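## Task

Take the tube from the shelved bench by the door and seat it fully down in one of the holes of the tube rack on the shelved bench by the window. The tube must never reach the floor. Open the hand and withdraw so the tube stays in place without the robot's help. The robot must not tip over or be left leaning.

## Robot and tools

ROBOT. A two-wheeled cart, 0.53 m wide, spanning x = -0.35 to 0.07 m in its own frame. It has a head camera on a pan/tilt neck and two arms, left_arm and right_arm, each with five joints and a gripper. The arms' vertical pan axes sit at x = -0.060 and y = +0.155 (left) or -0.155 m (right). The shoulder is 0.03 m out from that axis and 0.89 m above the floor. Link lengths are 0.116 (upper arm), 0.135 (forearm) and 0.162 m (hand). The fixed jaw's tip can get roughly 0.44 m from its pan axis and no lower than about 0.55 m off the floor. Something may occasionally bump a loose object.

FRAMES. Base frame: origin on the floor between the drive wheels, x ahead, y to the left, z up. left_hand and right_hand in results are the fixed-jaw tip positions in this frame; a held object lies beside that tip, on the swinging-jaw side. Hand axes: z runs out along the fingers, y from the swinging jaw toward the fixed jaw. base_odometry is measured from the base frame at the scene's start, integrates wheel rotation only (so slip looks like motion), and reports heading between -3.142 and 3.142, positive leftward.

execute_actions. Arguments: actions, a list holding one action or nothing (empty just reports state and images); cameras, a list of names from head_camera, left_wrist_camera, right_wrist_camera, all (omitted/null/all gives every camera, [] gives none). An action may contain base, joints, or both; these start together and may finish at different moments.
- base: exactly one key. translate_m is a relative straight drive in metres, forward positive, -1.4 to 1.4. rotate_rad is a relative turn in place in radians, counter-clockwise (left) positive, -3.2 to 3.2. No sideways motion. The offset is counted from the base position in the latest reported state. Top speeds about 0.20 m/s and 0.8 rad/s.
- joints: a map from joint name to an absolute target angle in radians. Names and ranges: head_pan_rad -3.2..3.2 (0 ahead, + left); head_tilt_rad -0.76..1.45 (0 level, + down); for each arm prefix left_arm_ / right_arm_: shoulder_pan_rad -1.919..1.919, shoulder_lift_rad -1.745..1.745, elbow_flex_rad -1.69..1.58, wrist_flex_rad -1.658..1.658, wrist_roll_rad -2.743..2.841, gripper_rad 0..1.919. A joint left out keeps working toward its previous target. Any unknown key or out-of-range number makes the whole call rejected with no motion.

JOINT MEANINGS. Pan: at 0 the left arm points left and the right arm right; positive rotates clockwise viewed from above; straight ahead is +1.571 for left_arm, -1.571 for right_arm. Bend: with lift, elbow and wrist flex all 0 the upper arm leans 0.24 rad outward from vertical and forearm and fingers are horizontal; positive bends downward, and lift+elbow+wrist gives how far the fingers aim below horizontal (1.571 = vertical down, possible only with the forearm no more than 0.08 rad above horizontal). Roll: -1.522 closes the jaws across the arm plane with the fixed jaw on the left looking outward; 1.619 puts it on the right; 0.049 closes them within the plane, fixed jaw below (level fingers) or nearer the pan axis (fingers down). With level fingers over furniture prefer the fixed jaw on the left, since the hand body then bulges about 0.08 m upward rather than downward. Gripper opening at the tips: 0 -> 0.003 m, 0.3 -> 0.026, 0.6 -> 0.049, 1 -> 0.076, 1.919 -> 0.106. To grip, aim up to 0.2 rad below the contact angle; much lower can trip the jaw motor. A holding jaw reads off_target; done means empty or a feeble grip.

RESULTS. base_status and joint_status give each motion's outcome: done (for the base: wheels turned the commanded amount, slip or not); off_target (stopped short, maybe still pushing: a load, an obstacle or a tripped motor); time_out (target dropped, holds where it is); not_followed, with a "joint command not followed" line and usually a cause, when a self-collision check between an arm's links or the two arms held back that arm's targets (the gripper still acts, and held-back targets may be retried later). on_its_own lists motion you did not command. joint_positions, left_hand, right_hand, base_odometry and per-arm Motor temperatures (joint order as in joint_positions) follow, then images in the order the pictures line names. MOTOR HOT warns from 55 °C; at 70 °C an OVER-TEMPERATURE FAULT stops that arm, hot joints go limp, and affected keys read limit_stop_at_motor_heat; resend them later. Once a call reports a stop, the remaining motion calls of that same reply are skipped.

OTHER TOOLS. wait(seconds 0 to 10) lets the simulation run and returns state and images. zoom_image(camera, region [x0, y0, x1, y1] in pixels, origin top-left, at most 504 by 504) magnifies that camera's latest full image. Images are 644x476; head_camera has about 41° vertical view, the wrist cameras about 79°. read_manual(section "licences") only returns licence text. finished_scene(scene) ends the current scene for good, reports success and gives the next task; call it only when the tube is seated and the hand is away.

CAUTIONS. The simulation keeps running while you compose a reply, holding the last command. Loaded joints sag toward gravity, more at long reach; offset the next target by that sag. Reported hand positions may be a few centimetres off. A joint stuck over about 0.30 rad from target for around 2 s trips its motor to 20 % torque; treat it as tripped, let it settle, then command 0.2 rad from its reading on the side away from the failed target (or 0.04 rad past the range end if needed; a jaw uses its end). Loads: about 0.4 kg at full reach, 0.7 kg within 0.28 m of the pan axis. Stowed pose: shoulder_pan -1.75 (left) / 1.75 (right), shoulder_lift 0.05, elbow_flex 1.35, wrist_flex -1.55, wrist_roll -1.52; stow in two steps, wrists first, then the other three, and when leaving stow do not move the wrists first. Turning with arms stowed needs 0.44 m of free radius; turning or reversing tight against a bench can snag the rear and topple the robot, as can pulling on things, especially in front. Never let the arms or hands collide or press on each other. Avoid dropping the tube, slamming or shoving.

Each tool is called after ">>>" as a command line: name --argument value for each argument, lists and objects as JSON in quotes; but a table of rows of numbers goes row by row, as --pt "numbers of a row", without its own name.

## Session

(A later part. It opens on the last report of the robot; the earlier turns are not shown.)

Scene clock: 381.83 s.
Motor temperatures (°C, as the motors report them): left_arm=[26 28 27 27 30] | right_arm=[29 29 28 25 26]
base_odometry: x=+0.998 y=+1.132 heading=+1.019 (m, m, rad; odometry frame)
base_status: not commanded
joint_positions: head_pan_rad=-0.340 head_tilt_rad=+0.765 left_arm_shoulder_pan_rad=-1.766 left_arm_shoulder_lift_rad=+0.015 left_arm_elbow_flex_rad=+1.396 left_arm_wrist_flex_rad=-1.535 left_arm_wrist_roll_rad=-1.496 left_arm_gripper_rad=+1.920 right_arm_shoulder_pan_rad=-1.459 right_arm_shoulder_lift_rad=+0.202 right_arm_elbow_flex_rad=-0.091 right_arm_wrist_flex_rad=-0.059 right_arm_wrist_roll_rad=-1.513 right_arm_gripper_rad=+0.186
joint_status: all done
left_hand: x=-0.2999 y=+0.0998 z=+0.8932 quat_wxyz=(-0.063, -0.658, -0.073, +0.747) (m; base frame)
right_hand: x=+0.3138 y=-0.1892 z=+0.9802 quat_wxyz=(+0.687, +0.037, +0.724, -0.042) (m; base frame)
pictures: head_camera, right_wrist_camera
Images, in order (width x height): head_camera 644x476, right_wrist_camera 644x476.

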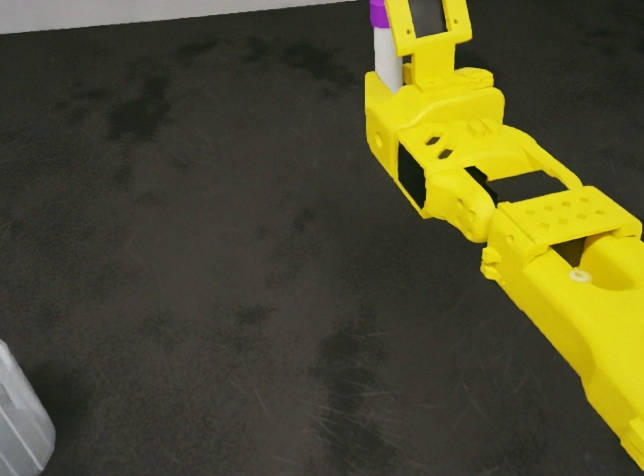

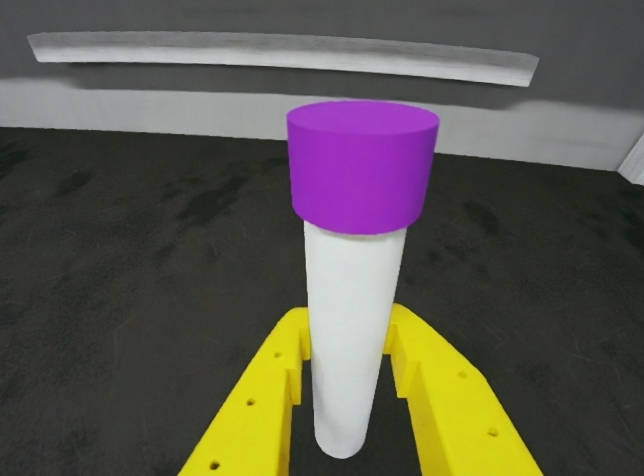

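>>> execute_actions --actions '[{"base":{"translate_m":-0.6},"joints":{"right_arm_shoulder_lift_rad":-0.4,"right_arm_elbow_flex_rad":0.68,"right_arm_wrist_flex_rad":-0.3,"right_arm_shoulder_pan_rad":-1.571,"head_pan_rad":0,"head_tilt_rad":0.5}}]' --cameras '["right_wrist_camera","head_camera"]'

>>> execute_actions --actions '[{"base":{"rotate_rad":2.77},"joints":{"head_tilt_rad":0.3}}]' --cameras '["right_wrist_camera","head_camera"]'

Scene clock: 420.90 s.
Motor temperatures (°C, as the motors report them): left_arm=[26 28 27 27 30] | right_arm=[29 29 28 25 26]
base_odometry: x=+0.683 y=+0.621 heading=+1.016 (m, m, rad; odometry frame)
base_status: done
joint_positions: head_pan_rad=-0.010 head_tilt_rad=+0.514 left_arm_shoulder_pan_rad=-1.766 left_arm_shoulder_lift_rad=+0.015 left_arm_elbow_flex_rad=+1.396 left_arm_wrist_flex_rad=-1.535 left_arm_wrist_roll_rad=-1.496 left_arm_gripper_rad=+1.920 right_arm_shoulder_pan_rad=-1.565 right_arm_shoulder_lift_rad=-0.363 right_arm_elbow_flex_rad=+0.689 right_arm_wrist_flex_rad=-0.278 right_arm_wrist_roll_rad=-1.513 right_arm_gripper_rad=+0.186
joint_status: all done
left_hand: x=-0.2999 y=+0.0998 z=+0.8932 quat_wxyz=(-0.063, -0.658, -0.073, +0.747) (m; base frame)
right_hand: x=+0.2465 y=-0.1491 z=+0.9629 quat_wxyz=(+0.690, -0.001, +0.724, -0.005) (m; base frame)
pictures: head_camera, right_wrist_camera
Images, in order (width x height): head_camera 644x476, right_wrist_camera 644x476.

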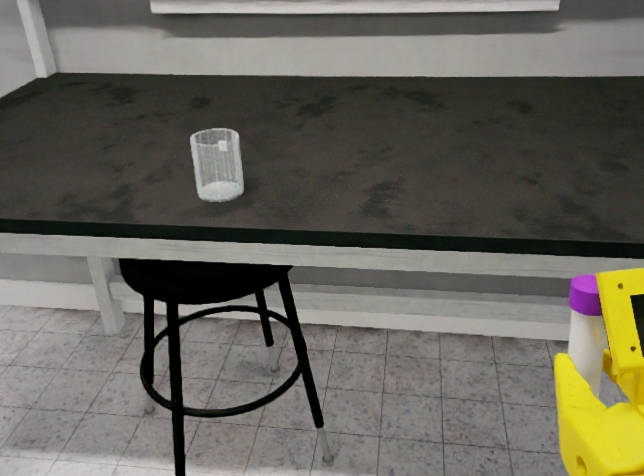

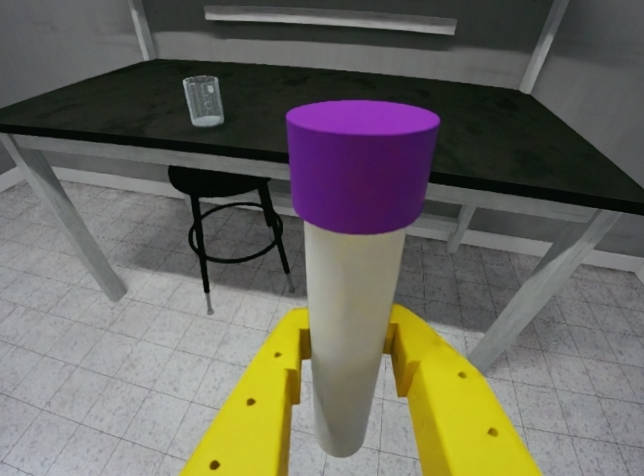

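Scene clock: 425.03 s.
Motor temperatures (°C, as the motors report them): left_arm=[26 28 27 27 30] | right_arm=[29 29 28 25 26]
base_odometry: x=+0.683 y=+0.620 heading=-2.498 (m, m, rad; odometry frame)
base_status: done
joint_positions: head_pan_rad=-0.010 head_tilt_rad=+0.313 left_arm_shoulder_pan_rad=-1.766 left_arm_shoulder_lift_rad=+0.015 left_arm_elbow_flex_rad=+1.396 left_arm_wrist_flex_rad=-1.535 left_arm_wrist_roll_rad=-1.496 left_arm_gripper_rad=+1.920 right_arm_shoulder_pan_rad=-1.565 right_arm_shoulder_lift_rad=-0.363 right_arm_elbow_flex_rad=+0.689 right_arm_wrist_flex_rad=-0.278 right_arm_wrist_roll_rad=-1.513 right_arm_gripper_rad=+0.186
joint_status: all done
left_hand: x=-0.2999 y=+0.0998 z=+0.8932 quat_wxyz=(-0.063, -0.658, -0.073, +0.747) (m; base frame)
right_hand: x=+0.2465 y=-0.1491 z=+0.9629 quat_wxyz=(+0.690, -0.001, +0.724, -0.005) (m; base frame)
pictures: head_camera, right_wrist_camera
Images, in order (width x height): head_camera 644x476, right_wrist_camera 644x476.

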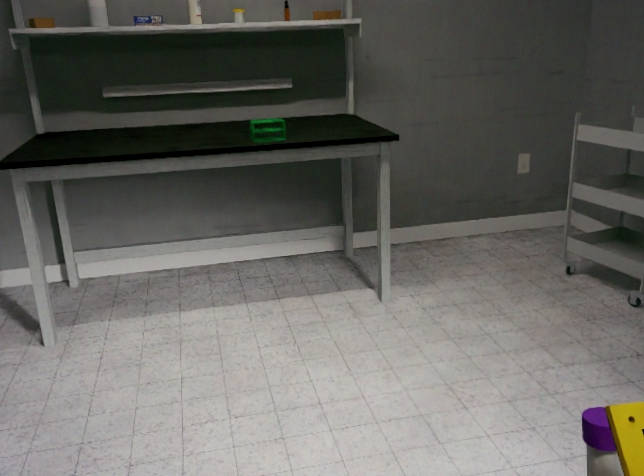

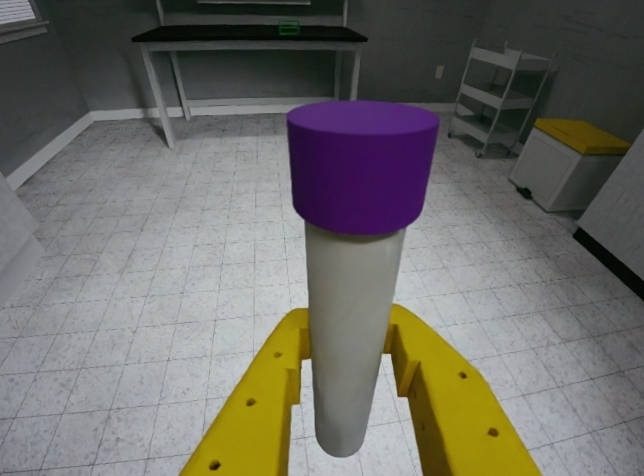

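>>> execute_actions --actions '[{"base":{"rotate_rad":0.048}}]' --cameras '[]'

>>> execute_actions --actions '[{"base":{"translate_m":1.4},"joints":{"head_pan_rad":0.15,"head_tilt_rad":0.4}}]' --cameras '["head_camera"]'

Scene clock: 439.83 s.
Motor temperatures (°C, as the motors report them): left_arm=[26 28 27 27 30] | right_arm=[29 29 28 25 26]
base_odometry: x=+0.683 y=+0.621 heading=-2.448 (m, m, rad; odometry frame)
base_status: done
joint_positions: head_pan_rad=-0.010 head_tilt_rad=+0.313 left_arm_shoulder_pan_rad=-1.766 left_arm_shoulder_lift_rad=+0.015 left_arm_elbow_flex_rad=+1.396 left_arm_wrist_flex_rad=-1.535 left_arm_wrist_roll_rad=-1.496 left_arm_gripper_rad=+1.920 right_arm_shoulder_pan_rad=-1.565 right_arm_shoulder_lift_rad=-0.363 right_arm_elbow_flex_rad=+0.689 right_arm_wrist_flex_rad=-0.278 right_arm_wrist_roll_rad=-1.513 right_arm_gripper_rad=+0.186
joint_status: not commanded
left_hand: x=-0.2999 y=+0.0998 z=+0.8932 quat_wxyz=(-0.063, -0.658, -0.073, +0.747) (m; base frame)
right_hand: x=+0.2465 y=-0.1491 z=+0.9629 quat_wxyz=(+0.690, -0.001, +0.724, -0.005) (m; base frame)
pictures: none
No camera images: the call's "cameras" was empty. Leave "cameras" out to get every camera's image.

Scene clock: 447.67 s.
Motor temperatures (°C, as the motors report them): left_arm=[26 28 27 27 30] | right_arm=[29 29 28 25 26]
base_odometry: x=-0.392 y=-0.276 heading=-2.449 (m, m, rad; odometry frame)
base_status: done
joint_positions: head_pan_rad=+0.140 head_tilt_rad=+0.394 left_arm_shoulder_pan_rad=-1.766 left_arm_shoulder_lift_rad=+0.015 left_arm_elbow_flex_rad=+1.396 left_arm_wrist_flex_rad=-1.535 left_arm_wrist_roll_rad=-1.496 left_arm_gripper_rad=+1.920 right_arm_shoulder_pan_rad=-1.565 right_arm_shoulder_lift_rad=-0.364 right_arm_elbow_flex_rad=+0.689 right_arm_wrist_flex_rad=-0.278 right_arm_wrist_roll_rad=-1.513 right_arm_gripper_rad=+0.186
joint_status: all done
left_hand: x=-0.2999 y=+0.0998 z=+0.8932 quat_wxyz=(-0.063, -0.658, -0.073, +0.747) (m; base frame)
right_hand: x=+0.2463 y=-0.1491 z=+0.9634 quat_wxyz=(+0.691, -0.001, +0.723, -0.005) (m; base frame)
pictures: head_camera
Images, in order (width x height): head_camera 644x476.

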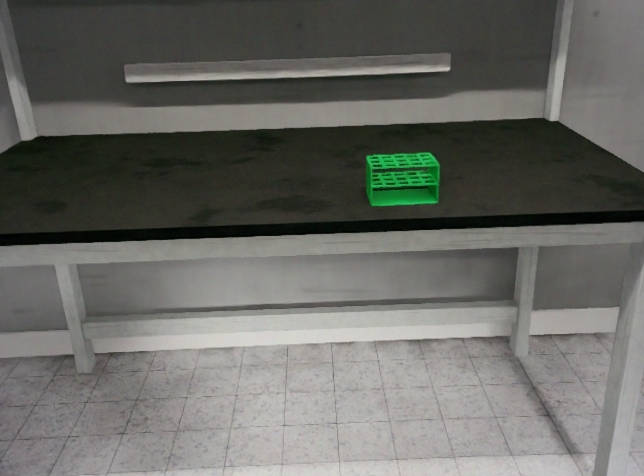

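>>> execute_actions --actions '[{"base":{"translate_m":0.5}}]' --cameras '[]'

>>> execute_actions --actions '[{"base":{"rotate_rad":0.233},"joints":{"head_pan_rad":-0.2,"head_tilt_rad":0.62}}]' --cameras '["head_camera"]'

Scene clock: 470.23 s.
Motor temperatures (°C, as the motors report them): left_arm=[26 28 27 27 30] | right_arm=[29 30 28 25 26]
base_odometry: x=-0.778 y=-0.595 heading=-2.451 (m, m, rad; odometry frame)
base_status: done
joint_positions: head_pan_rad=+0.140 head_tilt_rad=+0.394 left_arm_shoulder_pan_rad=-1.766 left_arm_shoulder_lift_rad=+0.015 left_arm_elbow_flex_rad=+1.396 left_arm_wrist_flex_rad=-1.535 left_arm_wrist_roll_rad=-1.496 left_arm_gripper_rad=+1.920 right_arm_shoulder_pan_rad=-1.565 right_arm_shoulder_lift_rad=-0.364 right_arm_elbow_flex_rad=+0.689 right_arm_wrist_flex_rad=-0.278 right_arm_wrist_roll_rad=-1.513 right_arm_gripper_rad=+0.186
joint_status: not commanded
left_hand: x=-0.2999 y=+0.0998 z=+0.8932 quat_wxyz=(-0.063, -0.658, -0.073, +0.747) (m; base frame)
right_hand: x=+0.2463 y=-0.1491 z=+0.9634 quat_wxyz=(+0.691, -0.001, +0.723, -0.005) (m; base frame)
pictures: none
No camera images: the call's "cameras" was empty. Leave "cameras" out to get every camera's image.

Scene clock: 471.23 s.
Motor temperatures (°C, as the motors report them): left_arm=[26 28 27 27 30] | right_arm=[29 30 28 25 26]
base_odometry: x=-0.778 y=-0.595 heading=-2.219 (m, m, rad; odometry frame)
base_status: done
joint_positions: head_pan_rad=-0.190 head_tilt_rad=+0.614 left_arm_shoulder_pan_rad=-1.766 left_arm_shoulder_lift_rad=+0.015 left_arm_elbow_flex_rad=+1.396 left_arm_wrist_flex_rad=-1.535 left_arm_wrist_roll_rad=-1.496 left_arm_gripper_rad=+1.920 right_arm_shoulder_pan_rad=-1.565 right_arm_shoulder_lift_rad=-0.364 right_arm_elbow_flex_rad=+0.689 right_arm_wrist_flex_rad=-0.278 right_arm_wrist_roll_rad=-1.513 right_arm_gripper_rad=+0.186
joint_status: all done
left_hand: x=-0.2999 y=+0.0998 z=+0.8932 quat_wxyz=(-0.063, -0.658, -0.073, +0.747) (m; base frame)
right_hand: x=+0.2463 y=-0.1491 z=+0.9634 quat_wxyz=(+0.691, -0.001, +0.723, -0.005) (m; base frame)
pictures: head_camera
Images, in order (width x height): head_camera 644x476.

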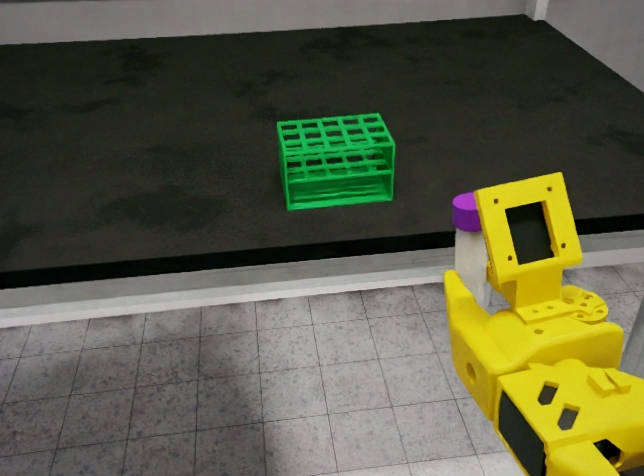

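>>> zoom_image --camera "head_camera" --region '[250, 90, 420, 220]'

Region (250, 90, 420, 220) of head_camera's 644x476 image, scaled by 2.965; it fills the top 385 rows of this view, and the rest is white.

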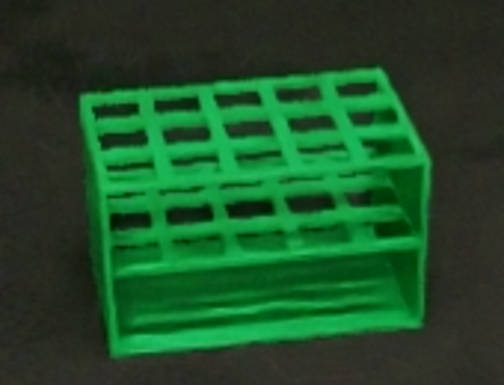

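>>> execute_actions --actions '[{"base":{"translate_m":0.348},"joints":{"head_pan_rad":-0.35,"head_tilt_rad":0.85}}]' --cameras '["head_camera","right_wrist_camera"]'

Scene clock: 502.63 s.
Motor temperatures (°C, as the motors report them): left_arm=[26 28 27 27 30] | right_arm=[29 30 28 25 26]
base_odometry: x=-0.987 y=-0.873 heading=-2.217 (m, m, rad; odometry frame)
base_status: done
joint_positions: head_pan_rad=-0.340 head_tilt_rad=+0.845 left_arm_shoulder_pan_rad=-1.766 left_arm_shoulder_lift_rad=+0.015 left_arm_elbow_flex_rad=+1.396 left_arm_wrist_flex_rad=-1.535 left_arm_wrist_roll_rad=-1.496 left_arm_gripper_rad=+1.920 right_arm_shoulder_pan_rad=-1.565 right_arm_shoulder_lift_rad=-0.364 right_arm_elbow_flex_rad=+0.689 right_arm_wrist_flex_rad=-0.278 right_arm_wrist_roll_rad=-1.513 right_arm_gripper_rad=+0.186
joint_status: all done
left_hand: x=-0.2999 y=+0.0998 z=+0.8932 quat_wxyz=(-0.063, -0.658, -0.073, +0.747) (m; base frame)
right_hand: x=+0.2463 y=-0.1491 z=+0.9634 quat_wxyz=(+0.691, -0.001, +0.723, -0.005) (m; base frame)
pictures: head_camera, right_wrist_camera
Images, in order (width x height): head_camera 644x476, right_wrist_camera 644x476.

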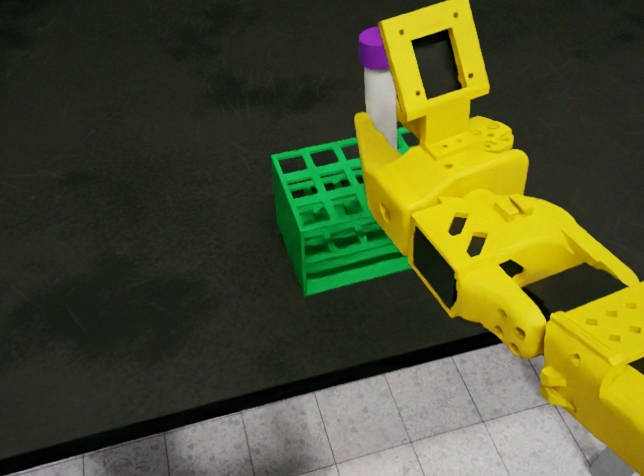

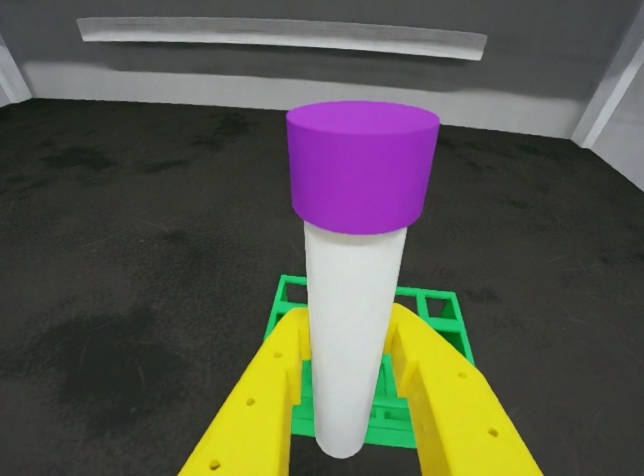

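>>> execute_actions --actions '[{"joints":{"left_arm_shoulder_pan_rad":0.0,"left_arm_shoulder_lift_rad":0.0,"left_arm_elbow_flex_rad":1.0}}]' --cameras '[]'

>>> execute_actions --actions '[{"joints":{"left_arm_shoulder_pan_rad":1.85,"left_arm_shoulder_lift_rad":-0.04,"left_arm_elbow_flex_rad":0.95,"left_arm_wrist_flex_rad":-0.8,"left_arm_wrist_roll_rad":0.049,"left_arm_gripper_rad":0.1,"right_arm_shoulder_lift_rad":0.0,"right_arm_elbow_flex_rad":0.2,"right_arm_wrist_flex_rad":-0.22}}]'

Scene clock: 564.77 s.
Motor temperatures (°C, as the motors report them): left_arm=[26 28 27 27 30] | right_arm=[29 30 28 25 26]
base_odometry: x=-0.987 y=-0.873 heading=-2.217 (m, m, rad; odometry frame)
base_status: not commanded
joint_positions: head_pan_rad=-0.340 head_tilt_rad=+0.845 left_arm_shoulder_pan_rad=-0.009 left_arm_shoulder_lift_rad=+0.015 left_arm_elbow_flex_rad=+1.028 left_arm_wrist_flex_rad=-1.535 left_arm_wrist_roll_rad=-1.496 left_arm_gripper_rad=+1.920 right_arm_shoulder_pan_rad=-1.565 right_arm_shoulder_lift_rad=-0.364 right_arm_elbow_flex_rad=+0.689 right_arm_wrist_flex_rad=-0.278 right_arm_wrist_roll_rad=-1.513 right_arm_gripper_rad=+0.186
joint_status: all done
left_hand: x=-0.0702 y=+0.4291 z=+0.9677 quat_wxyz=(+0.612, -0.370, +0.357, +0.601) (m; base frame)
right_hand: x=+0.2463 y=-0.1491 z=+0.9634 quat_wxyz=(+0.691, -0.001, +0.723, -0.005) (m; base frame)
pictures: none
No camera images: the call's "cameras" was empty. Leave "cameras" out to get every camera's image.

Scene clock: 566.87 s.
Motor temperatures (°C, as the motors report them): left_arm=[26 28 27 27 30] | right_arm=[29 30 28 25 26]
base_odometry: x=-0.987 y=-0.873 heading=-2.217 (m, m, rad; odometry frame)
base_status: not commanded
joint_positions: head_pan_rad=-0.340 head_tilt_rad=+0.845 left_arm_shoulder_pan_rad=+1.841 left_arm_shoulder_lift_rad=-0.002 left_arm_elbow_flex_rad=+0.979 left_arm_wrist_flex_rad=-0.803 left_arm_wrist_roll_rad=+0.043 left_arm_gripper_rad=+0.110 right_arm_shoulder_pan_rad=-1.565 right_arm_shoulder_lift_rad=+0.016 right_arm_elbow_flex_rad=+0.241 right_arm_wrist_flex_rad=-0.224 right_arm_wrist_roll_rad=-1.513 right_arm_gripper_rad=+0.186
joint_status: all done
left_hand: x=+0.2240 y=+0.0760 z=+0.8623 quat_wxyz=(+0.391, -0.462, +0.611, -0.511) (m; base frame)
right_hand: x=+0.2925 y=-0.1494 z=+0.9714 quat_wxyz=(+0.696, -0.001, +0.718, -0.005) (m; base frame)
pictures: head_camera, left_wrist_camera, right_wrist_camera
Images, in order (width x height): head_camera 644x476, left_wrist_camera 644x476, right_wrist_camera 644x476.

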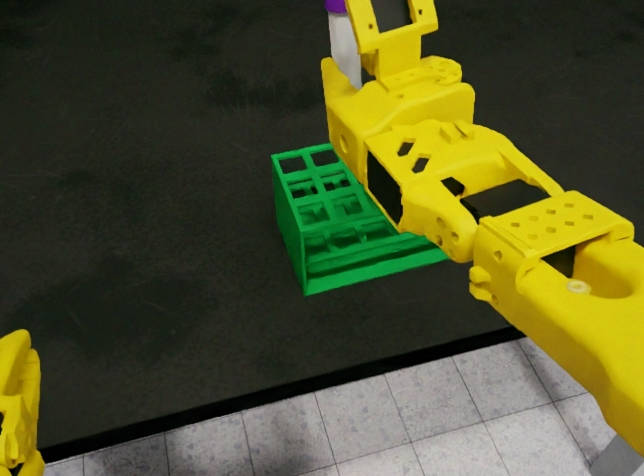

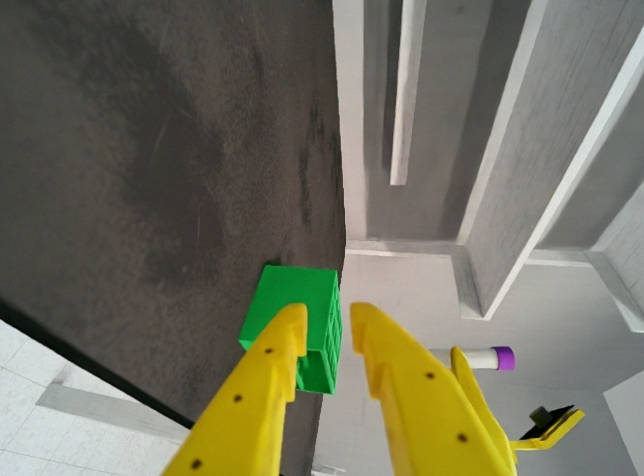

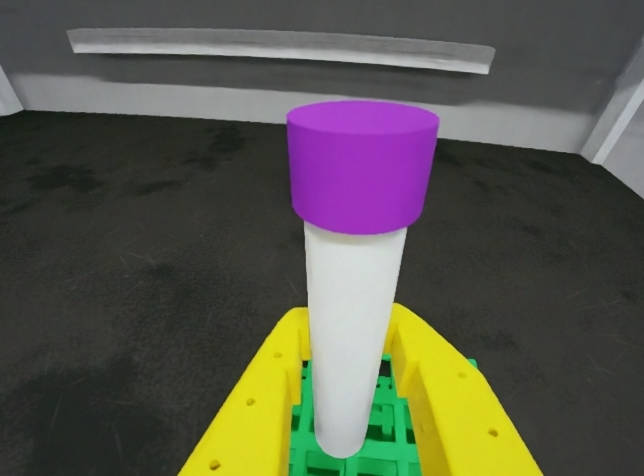

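>>> execute_actions --actions '[{"joints":{"left_arm_shoulder_pan_rad":1.919,"left_arm_shoulder_lift_rad":-0.25,"left_arm_elbow_flex_rad":1.28,"left_arm_wrist_flex_rad":-1.35,"left_arm_wrist_roll_rad":-1.522}}]' --cameras '["left_wrist_camera"]'

Scene clock: 588.53 s.
Motor temperatures (°C, as the motors report them): left_arm=[26 28 27 27 30] | right_arm=[29 30 28 25 26]
base_odometry: x=-0.987 y=-0.873 heading=-2.217 (m, m, rad; odometry frame)
base_status: not commanded
joint_positions: head_pan_rad=-0.340 head_tilt_rad=+0.845 left_arm_shoulder_pan_rad=+1.896 left_arm_shoulder_lift_rad=-0.218 left_arm_elbow_flex_rad=+1.282 left_arm_wrist_flex_rad=-1.334 left_arm_wrist_roll_rad=-1.516 left_arm_gripper_rad=+0.110 right_arm_shoulder_pan_rad=-1.565 right_arm_shoulder_lift_rad=+0.016 right_arm_elbow_flex_rad=+0.241 right_arm_wrist_flex_rad=-0.224 right_arm_wrist_roll_rad=-1.513 right_arm_gripper_rad=+0.186
joint_status: left_arm_shoulder_pan_rad off_target (ended at +1.895, target +1.919); the others done
joint sent to its limit — the command would take left_arm_shoulder_pan_rad past its upper limit, so that joint was sent only as far as its limit.
left_hand: x=+0.1871 y=+0.0798 z=+0.9370 quat_wxyz=(+0.785, +0.096, +0.598, -0.131) (m; base frame)
right_hand: x=+0.2925 y=-0.1494 z=+0.9714 quat_wxyz=(+0.696, -0.001, +0.718, -0.005) (m; base frame)
pictures: left_wrist_camera
Images, in order (width x height): left_wrist_camera 644x476.

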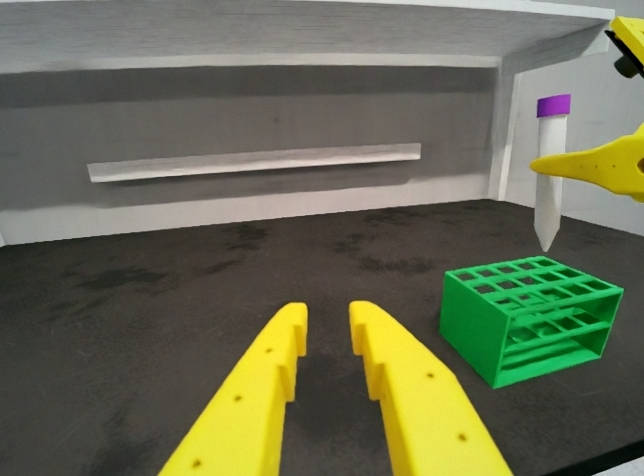

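>>> execute_actions --actions '[{"joints":{"left_arm_shoulder_pan_rad":1.89,"right_arm_shoulder_lift_rad":0.236,"right_arm_elbow_flex_rad":0.285,"right_arm_wrist_flex_rad":-0.565}}]' --cameras '["left_wrist_camera","head_camera"]'

>>> zoom_image --camera "left_wrist_camera" --region '[420, 80, 644, 400]'

Scene clock: 613.70 s.
Motor temperatures (°C, as the motors report them): left_arm=[26 29 27 27 30] | right_arm=[29 30 28 25 26]
base_odometry: x=-0.987 y=-0.873 heading=-2.217 (m, m, rad; odometry frame)
base_status: not commanded
joint_positions: head_pan_rad=-0.340 head_tilt_rad=+0.845 left_arm_shoulder_pan_rad=+1.896 left_arm_shoulder_lift_rad=-0.218 left_arm_elbow_flex_rad=+1.282 left_arm_wrist_flex_rad=-1.334 left_arm_wrist_roll_rad=-1.516 left_arm_gripper_rad=+0.110 right_arm_shoulder_pan_rad=-1.565 right_arm_shoulder_lift_rad=+0.254 right_arm_elbow_flex_rad=+0.295 right_arm_wrist_flex_rad=-0.543 right_arm_wrist_roll_rad=-1.513 right_arm_gripper_rad=+0.186
joint_status: all done
left_hand: x=+0.1871 y=+0.0798 z=+0.9370 quat_wxyz=(+0.785, +0.096, +0.598, -0.131) (m; base frame)
right_hand: x=+0.3042 y=-0.1494 z=+0.9290 quat_wxyz=(+0.705, -0.001, +0.709, -0.005) (m; base frame)
pictures: head_camera, left_wrist_camera
Images, in order (width x height): head_camera 644x476, left_wrist_camera 644x476.

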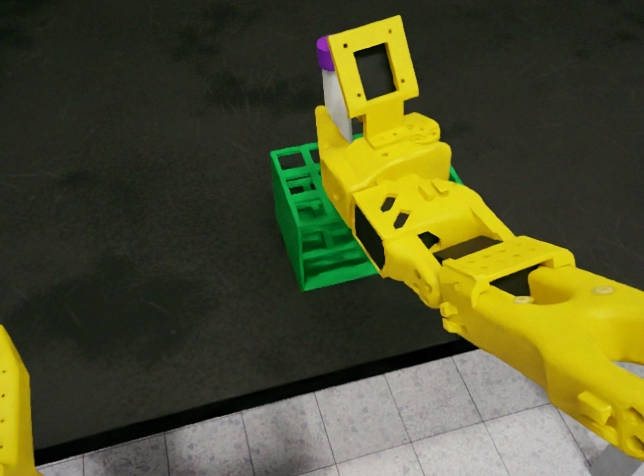

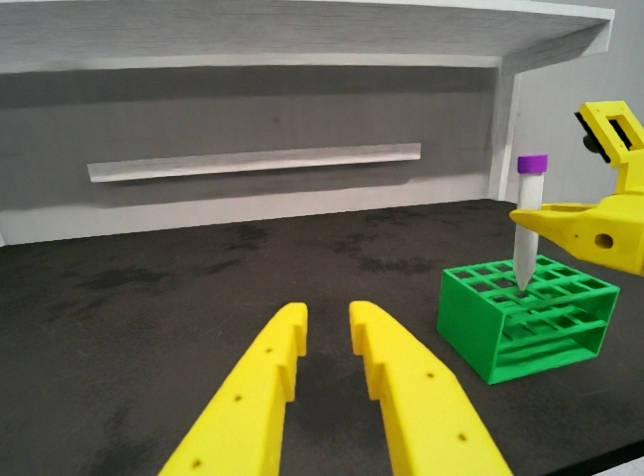

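Region (420, 80, 644, 400) of left_wrist_camera's 644x476 image, scaled by 1.575; it fills the left 353 columns of this view, and the rest is white.

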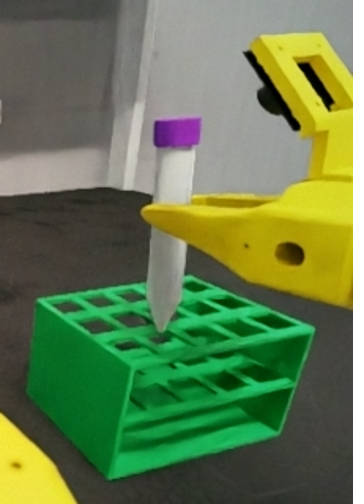

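>>> execute_actions --actions '[]'

Scene clock: 633.83 s.
Motor temperatures (°C, as the motors report them): left_arm=[26 29 27 27 30] | right_arm=[29 30 28 25 26]
base_odometry: x=-0.987 y=-0.873 heading=-2.217 (m, m, rad; odometry frame)
base_status: not commanded
joint_positions: head_pan_rad=-0.340 head_tilt_rad=+0.845 left_arm_shoulder_pan_rad=+1.896 left_arm_shoulder_lift_rad=-0.218 left_arm_elbow_flex_rad=+1.282 left_arm_wrist_flex_rad=-1.334 left_arm_wrist_roll_rad=-1.516 left_arm_gripper_rad=+0.110 right_arm_shoulder_pan_rad=-1.565 right_arm_shoulder_lift_rad=+0.254 right_arm_elbow_flex_rad=+0.295 right_arm_wrist_flex_rad=-0.543 right_arm_wrist_roll_rad=-1.513 right_arm_gripper_rad=+0.186
joint_status: all done
left_hand: x=+0.1871 y=+0.0798 z=+0.9370 quat_wxyz=(+0.785, +0.096, +0.598, -0.131) (m; base frame)
right_hand: x=+0.3042 y=-0.1494 z=+0.9290 quat_wxyz=(+0.705, -0.001, +0.709, -0.005) (m; base frame)
pictures: head_camera, left_wrist_camera, right_wrist_camera
Images, in order (width x height): head_camera 644x476, left_wrist_camera 644x476, right_wrist_camera 644x476.

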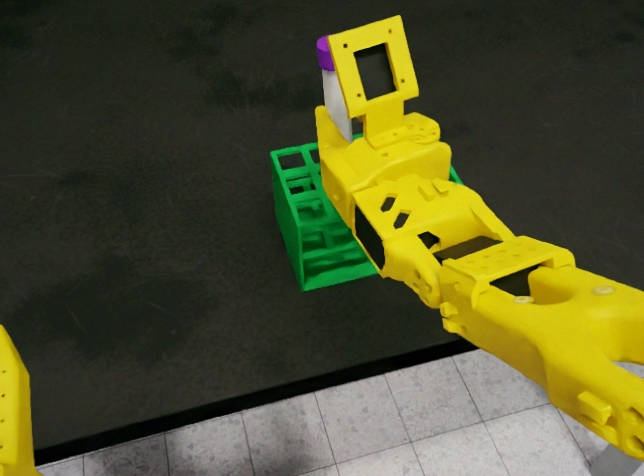

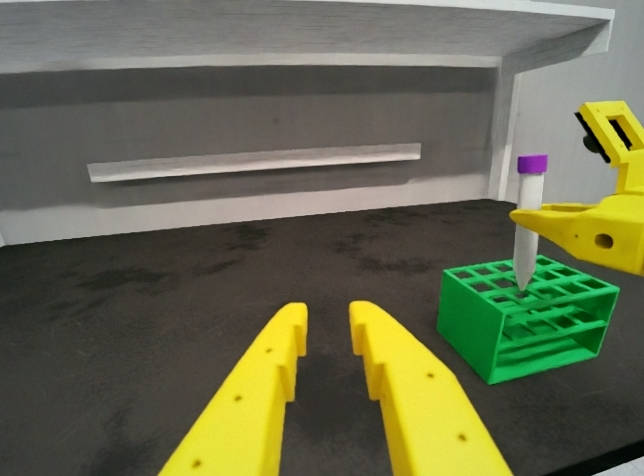

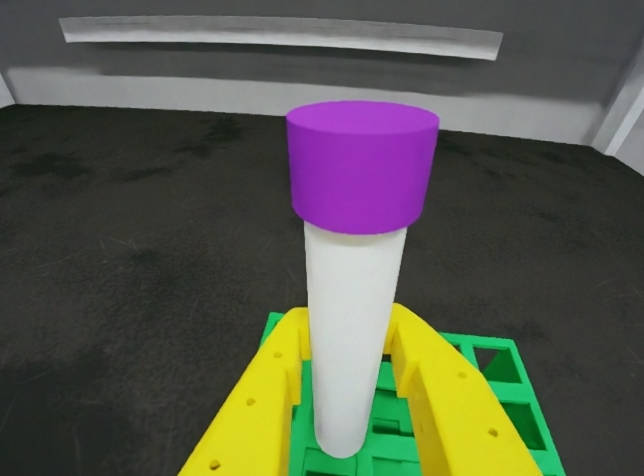

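>>> zoom_image --camera "right_wrist_camera" --region '[240, 300, 560, 476]'

>>> zoom_image --camera "left_wrist_camera" --region '[430, 240, 630, 390]'

Region (240, 300, 560, 476) of right_wrist_camera's 644x476 image, scaled by 1.575; it fills the top 277 rows of this view, and the rest is white.

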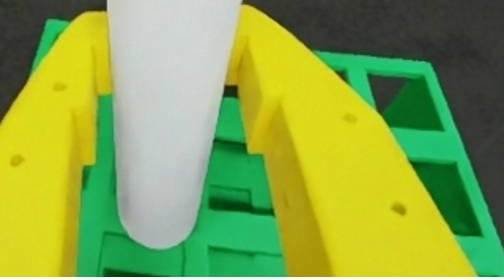

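Region (430, 240, 630, 390) of left_wrist_camera's 644x476 image, scaled by 2.520; it fills the top 378 rows of this view, and the rest is white.

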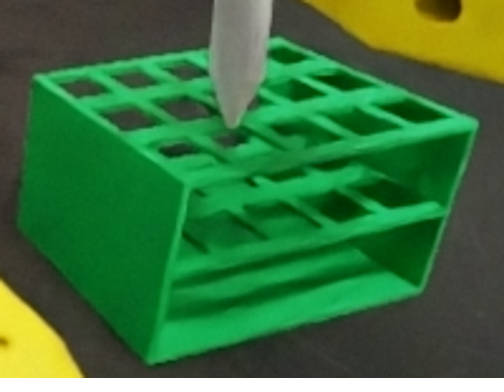

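>>> execute_actions --actions '[{"joints":{"right_arm_shoulder_lift_rad":0.314,"right_arm_elbow_flex_rad":0.342,"right_arm_wrist_flex_rad":-0.705}}]'

>>> zoom_image --camera "left_wrist_camera" --region '[430, 140, 644, 390]'

Scene clock: 678.77 s.
Motor temperatures (°C, as the motors report them): left_arm=[26 29 27 27 30] | right_arm=[29 30 28 25 26]
base_odometry: x=-0.987 y=-0.873 heading=-2.217 (m, m, rad; odometry frame)
base_status: not commanded
joint_positions: head_pan_rad=-0.340 head_tilt_rad=+0.845 left_arm_shoulder_pan_rad=+1.896 left_arm_shoulder_lift_rad=-0.218 left_arm_elbow_flex_rad=+1.282 left_arm_wrist_flex_rad=-1.334 left_arm_wrist_roll_rad=-1.516 left_arm_gripper_rad=+0.110 right_arm_shoulder_pan_rad=-1.565 right_arm_shoulder_lift_rad=+0.306 right_arm_elbow_flex_rad=+0.333 right_arm_wrist_flex_rad=-0.701 right_arm_wrist_roll_rad=-1.513 right_arm_gripper_rad=+0.186
joint_status: all done
left_hand: x=+0.1871 y=+0.0798 z=+0.9370 quat_wxyz=(+0.785, +0.096, +0.598, -0.131) (m; base frame)
right_hand: x=+0.3027 y=-0.1494 z=+0.9264 quat_wxyz=(+0.729, -0.001, +0.685, -0.006) (m; base frame)
pictures: head_camera, left_wrist_camera, right_wrist_camera
Images, in order (width x height): head_camera 644x476, left_wrist_camera 644x476, right_wrist_camera 644x476.

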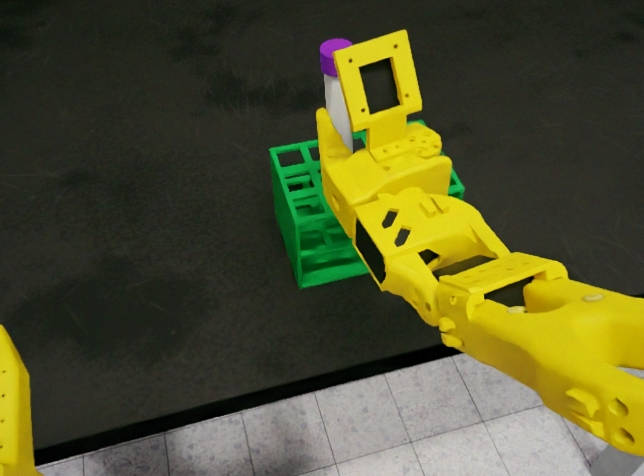

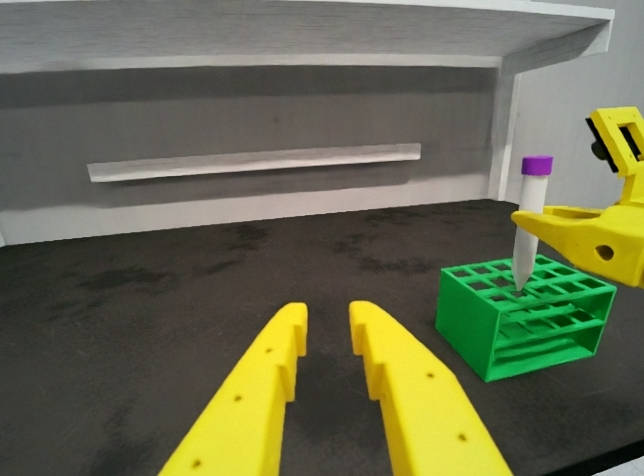

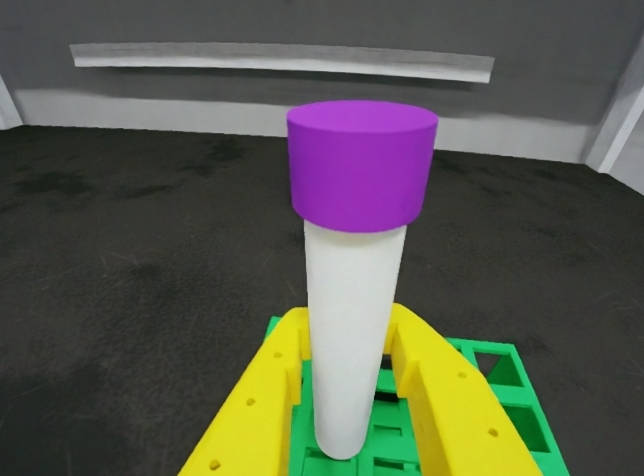

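Region (430, 140, 644, 390) of left_wrist_camera's 644x476 image, scaled by 2.016; it fills the left 431 columns of this view, and the rest is white.

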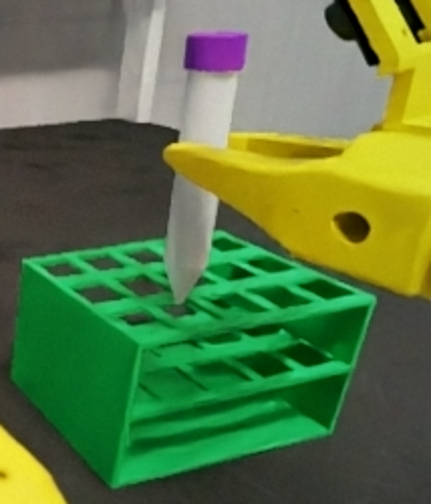

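>>> execute_actions --actions '[{"joints":{"right_arm_shoulder_lift_rad":0.14,"right_arm_elbow_flex_rad":0.353,"right_arm_wrist_flex_rad":-0.54}}]'

>>> zoom_image --camera "left_wrist_camera" --region '[430, 140, 644, 390]'

>>> zoom_image --camera "right_wrist_camera" --region '[240, 300, 560, 476]'

Scene clock: 707.33 s.
Motor temperatures (°C, as the motors report them): left_arm=[27 29 27 27 30] | right_arm=[29 30 28 25 26]
base_odometry: x=-0.987 y=-0.873 heading=-2.217 (m, m, rad; odometry frame)
base_status: not commanded
joint_positions: head_pan_rad=-0.340 head_tilt_rad=+0.845 left_arm_shoulder_pan_rad=+1.896 left_arm_shoulder_lift_rad=-0.218 left_arm_elbow_flex_rad=+1.282 left_arm_wrist_flex_rad=-1.334 left_arm_wrist_roll_rad=-1.516 left_arm_gripper_rad=+0.110 right_arm_shoulder_pan_rad=-1.565 right_arm_shoulder_lift_rad=+0.194 right_arm_elbow_flex_rad=+0.362 right_arm_wrist_flex_rad=-0.543 right_arm_wrist_roll_rad=-1.513 right_arm_gripper_rad=+0.186
joint_status: all done
left_hand: x=+0.1871 y=+0.0798 z=+0.9370 quat_wxyz=(+0.785, +0.096, +0.598, -0.131) (m; base frame)
right_hand: x=+0.2975 y=-0.1494 z=+0.9300 quat_wxyz=(+0.703, -0.001, +0.712, -0.005) (m; base frame)
pictures: head_camera, left_wrist_camera, right_wrist_camera
Images, in order (width x height): head_camera 644x476, left_wrist_camera 644x476, right_wrist_camera 644x476.

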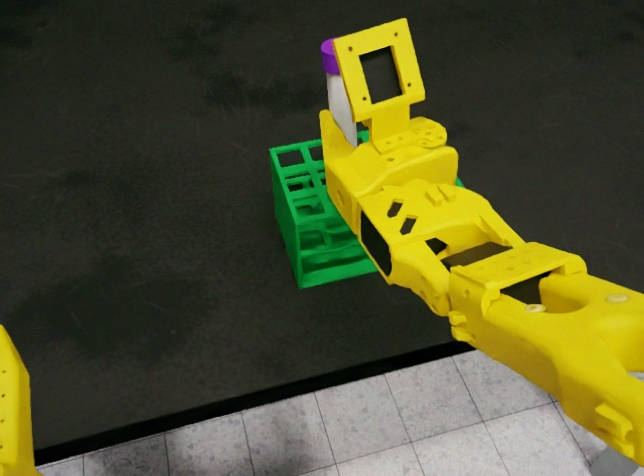

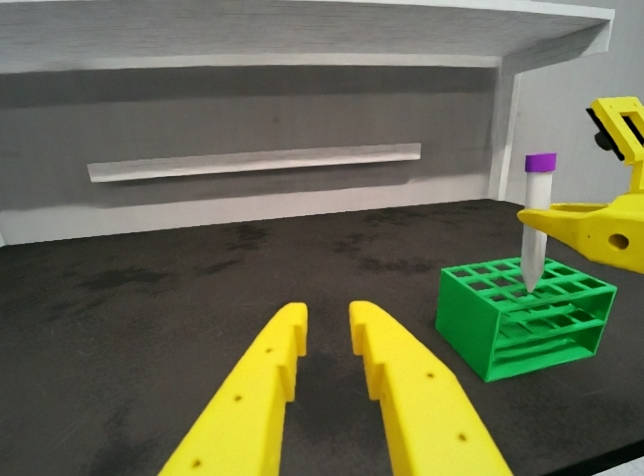

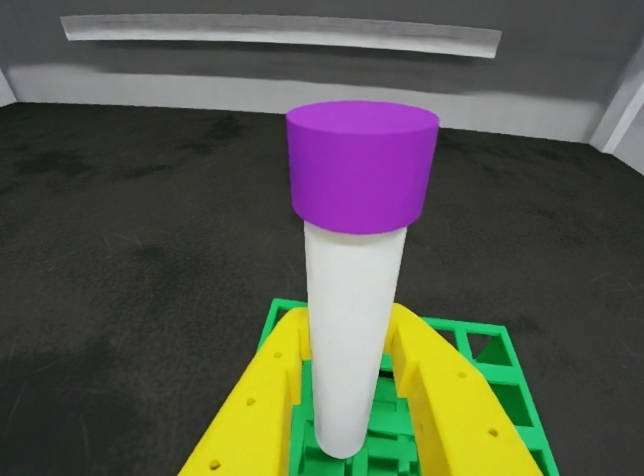

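Region (430, 140, 644, 390) of left_wrist_camera's 644x476 image, scaled by 2.016; it fills the left 431 columns of this view, and the rest is white.

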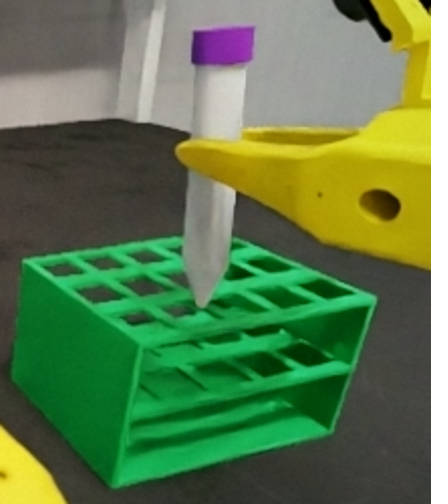

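Region (240, 300, 560, 476) of right_wrist_camera's 644x476 image, scaled by 1.575; it fills the top 277 rows of this view, and the rest is white.

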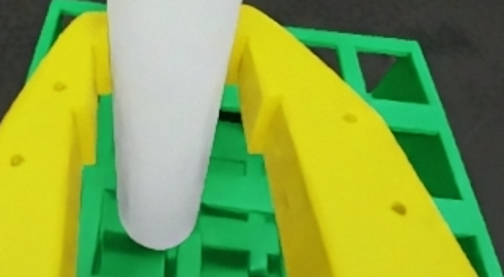

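>>> execute_actions --actions '[{"base":{"translate_m":0.009},"joints":{"right_arm_shoulder_pan_rad":-1.585}}]'

>>> zoom_image --camera "left_wrist_camera" --region '[430, 140, 644, 390]'

>>> zoom_image --camera "right_wrist_camera" --region '[240, 300, 560, 476]'

Scene clock: 733.40 s.
Motor temperatures (°C, as the motors report them): left_arm=[27 29 27 27 30] | right_arm=[29 30 28 25 26]
base_odometry: x=-0.993 y=-0.881 heading=-2.217 (m, m, rad; odometry frame)
base_status: done
joint_positions: head_pan_rad=-0.340 head_tilt_rad=+0.845 left_arm_shoulder_pan_rad=+1.896 left_arm_shoulder_lift_rad=-0.220 left_arm_elbow_flex_rad=+1.282 left_arm_wrist_flex_rad=-1.334 left_arm_wrist_roll_rad=-1.516 left_arm_gripper_rad=+0.110 right_arm_shoulder_pan_rad=-1.579 right_arm_shoulder_lift_rad=+0.192 right_arm_elbow_flex_rad=+0.362 right_arm_wrist_flex_rad=-0.543 right_arm_wrist_roll_rad=-1.513 right_arm_gripper_rad=+0.186
joint_status: all done
left_hand: x=+0.1870 y=+0.0799 z=+0.9374 quat_wxyz=(+0.785, +0.096, +0.597, -0.131) (m; base frame)
right_hand: x=+0.2973 y=-0.1445 z=+0.9305 quat_wxyz=(+0.703, -0.006, +0.711, -0.001) (m; base frame)
pictures: head_camera, left_wrist_camera, right_wrist_camera
Images, in order (width x height): head_camera 644x476, left_wrist_camera 644x476, right_wrist_camera 644x476.

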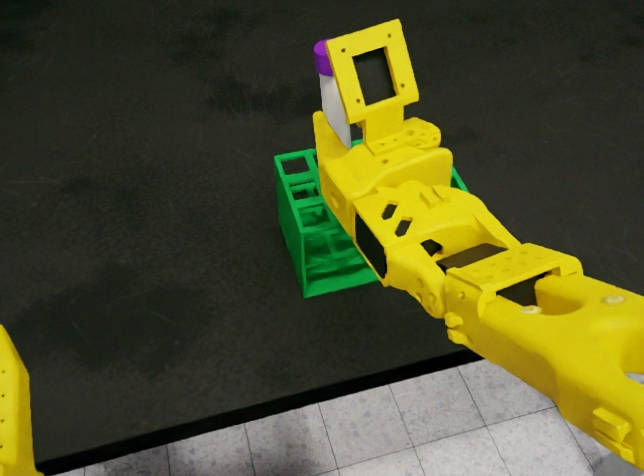

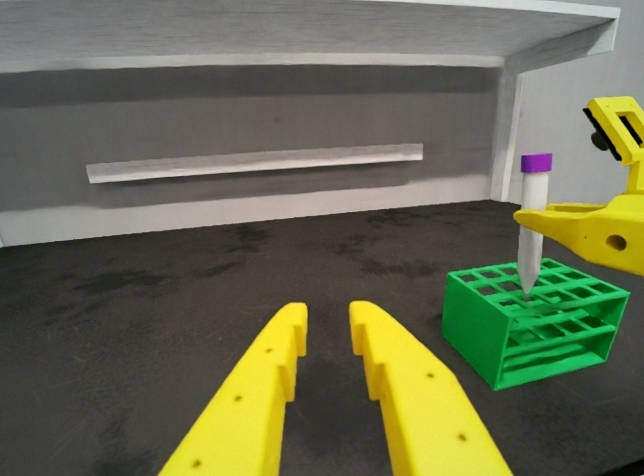

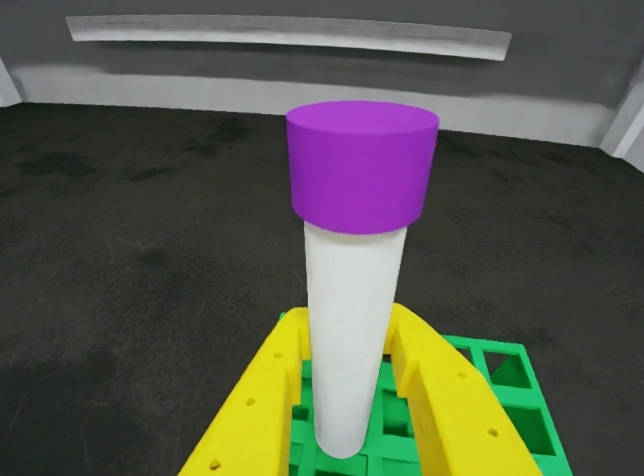

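Region (430, 140, 644, 390) of left_wrist_camera's 644x476 image, scaled by 2.016; it fills the left 431 columns of this view, and the rest is white.

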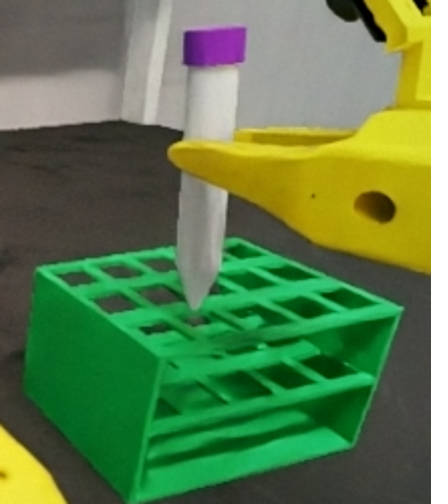

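Region (240, 300, 560, 476) of right_wrist_camera's 644x476 image, scaled by 1.575; it fills the top 277 rows of this view, and the rest is white.

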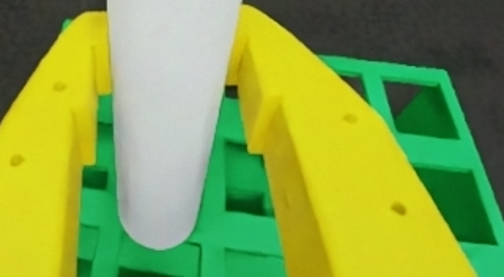

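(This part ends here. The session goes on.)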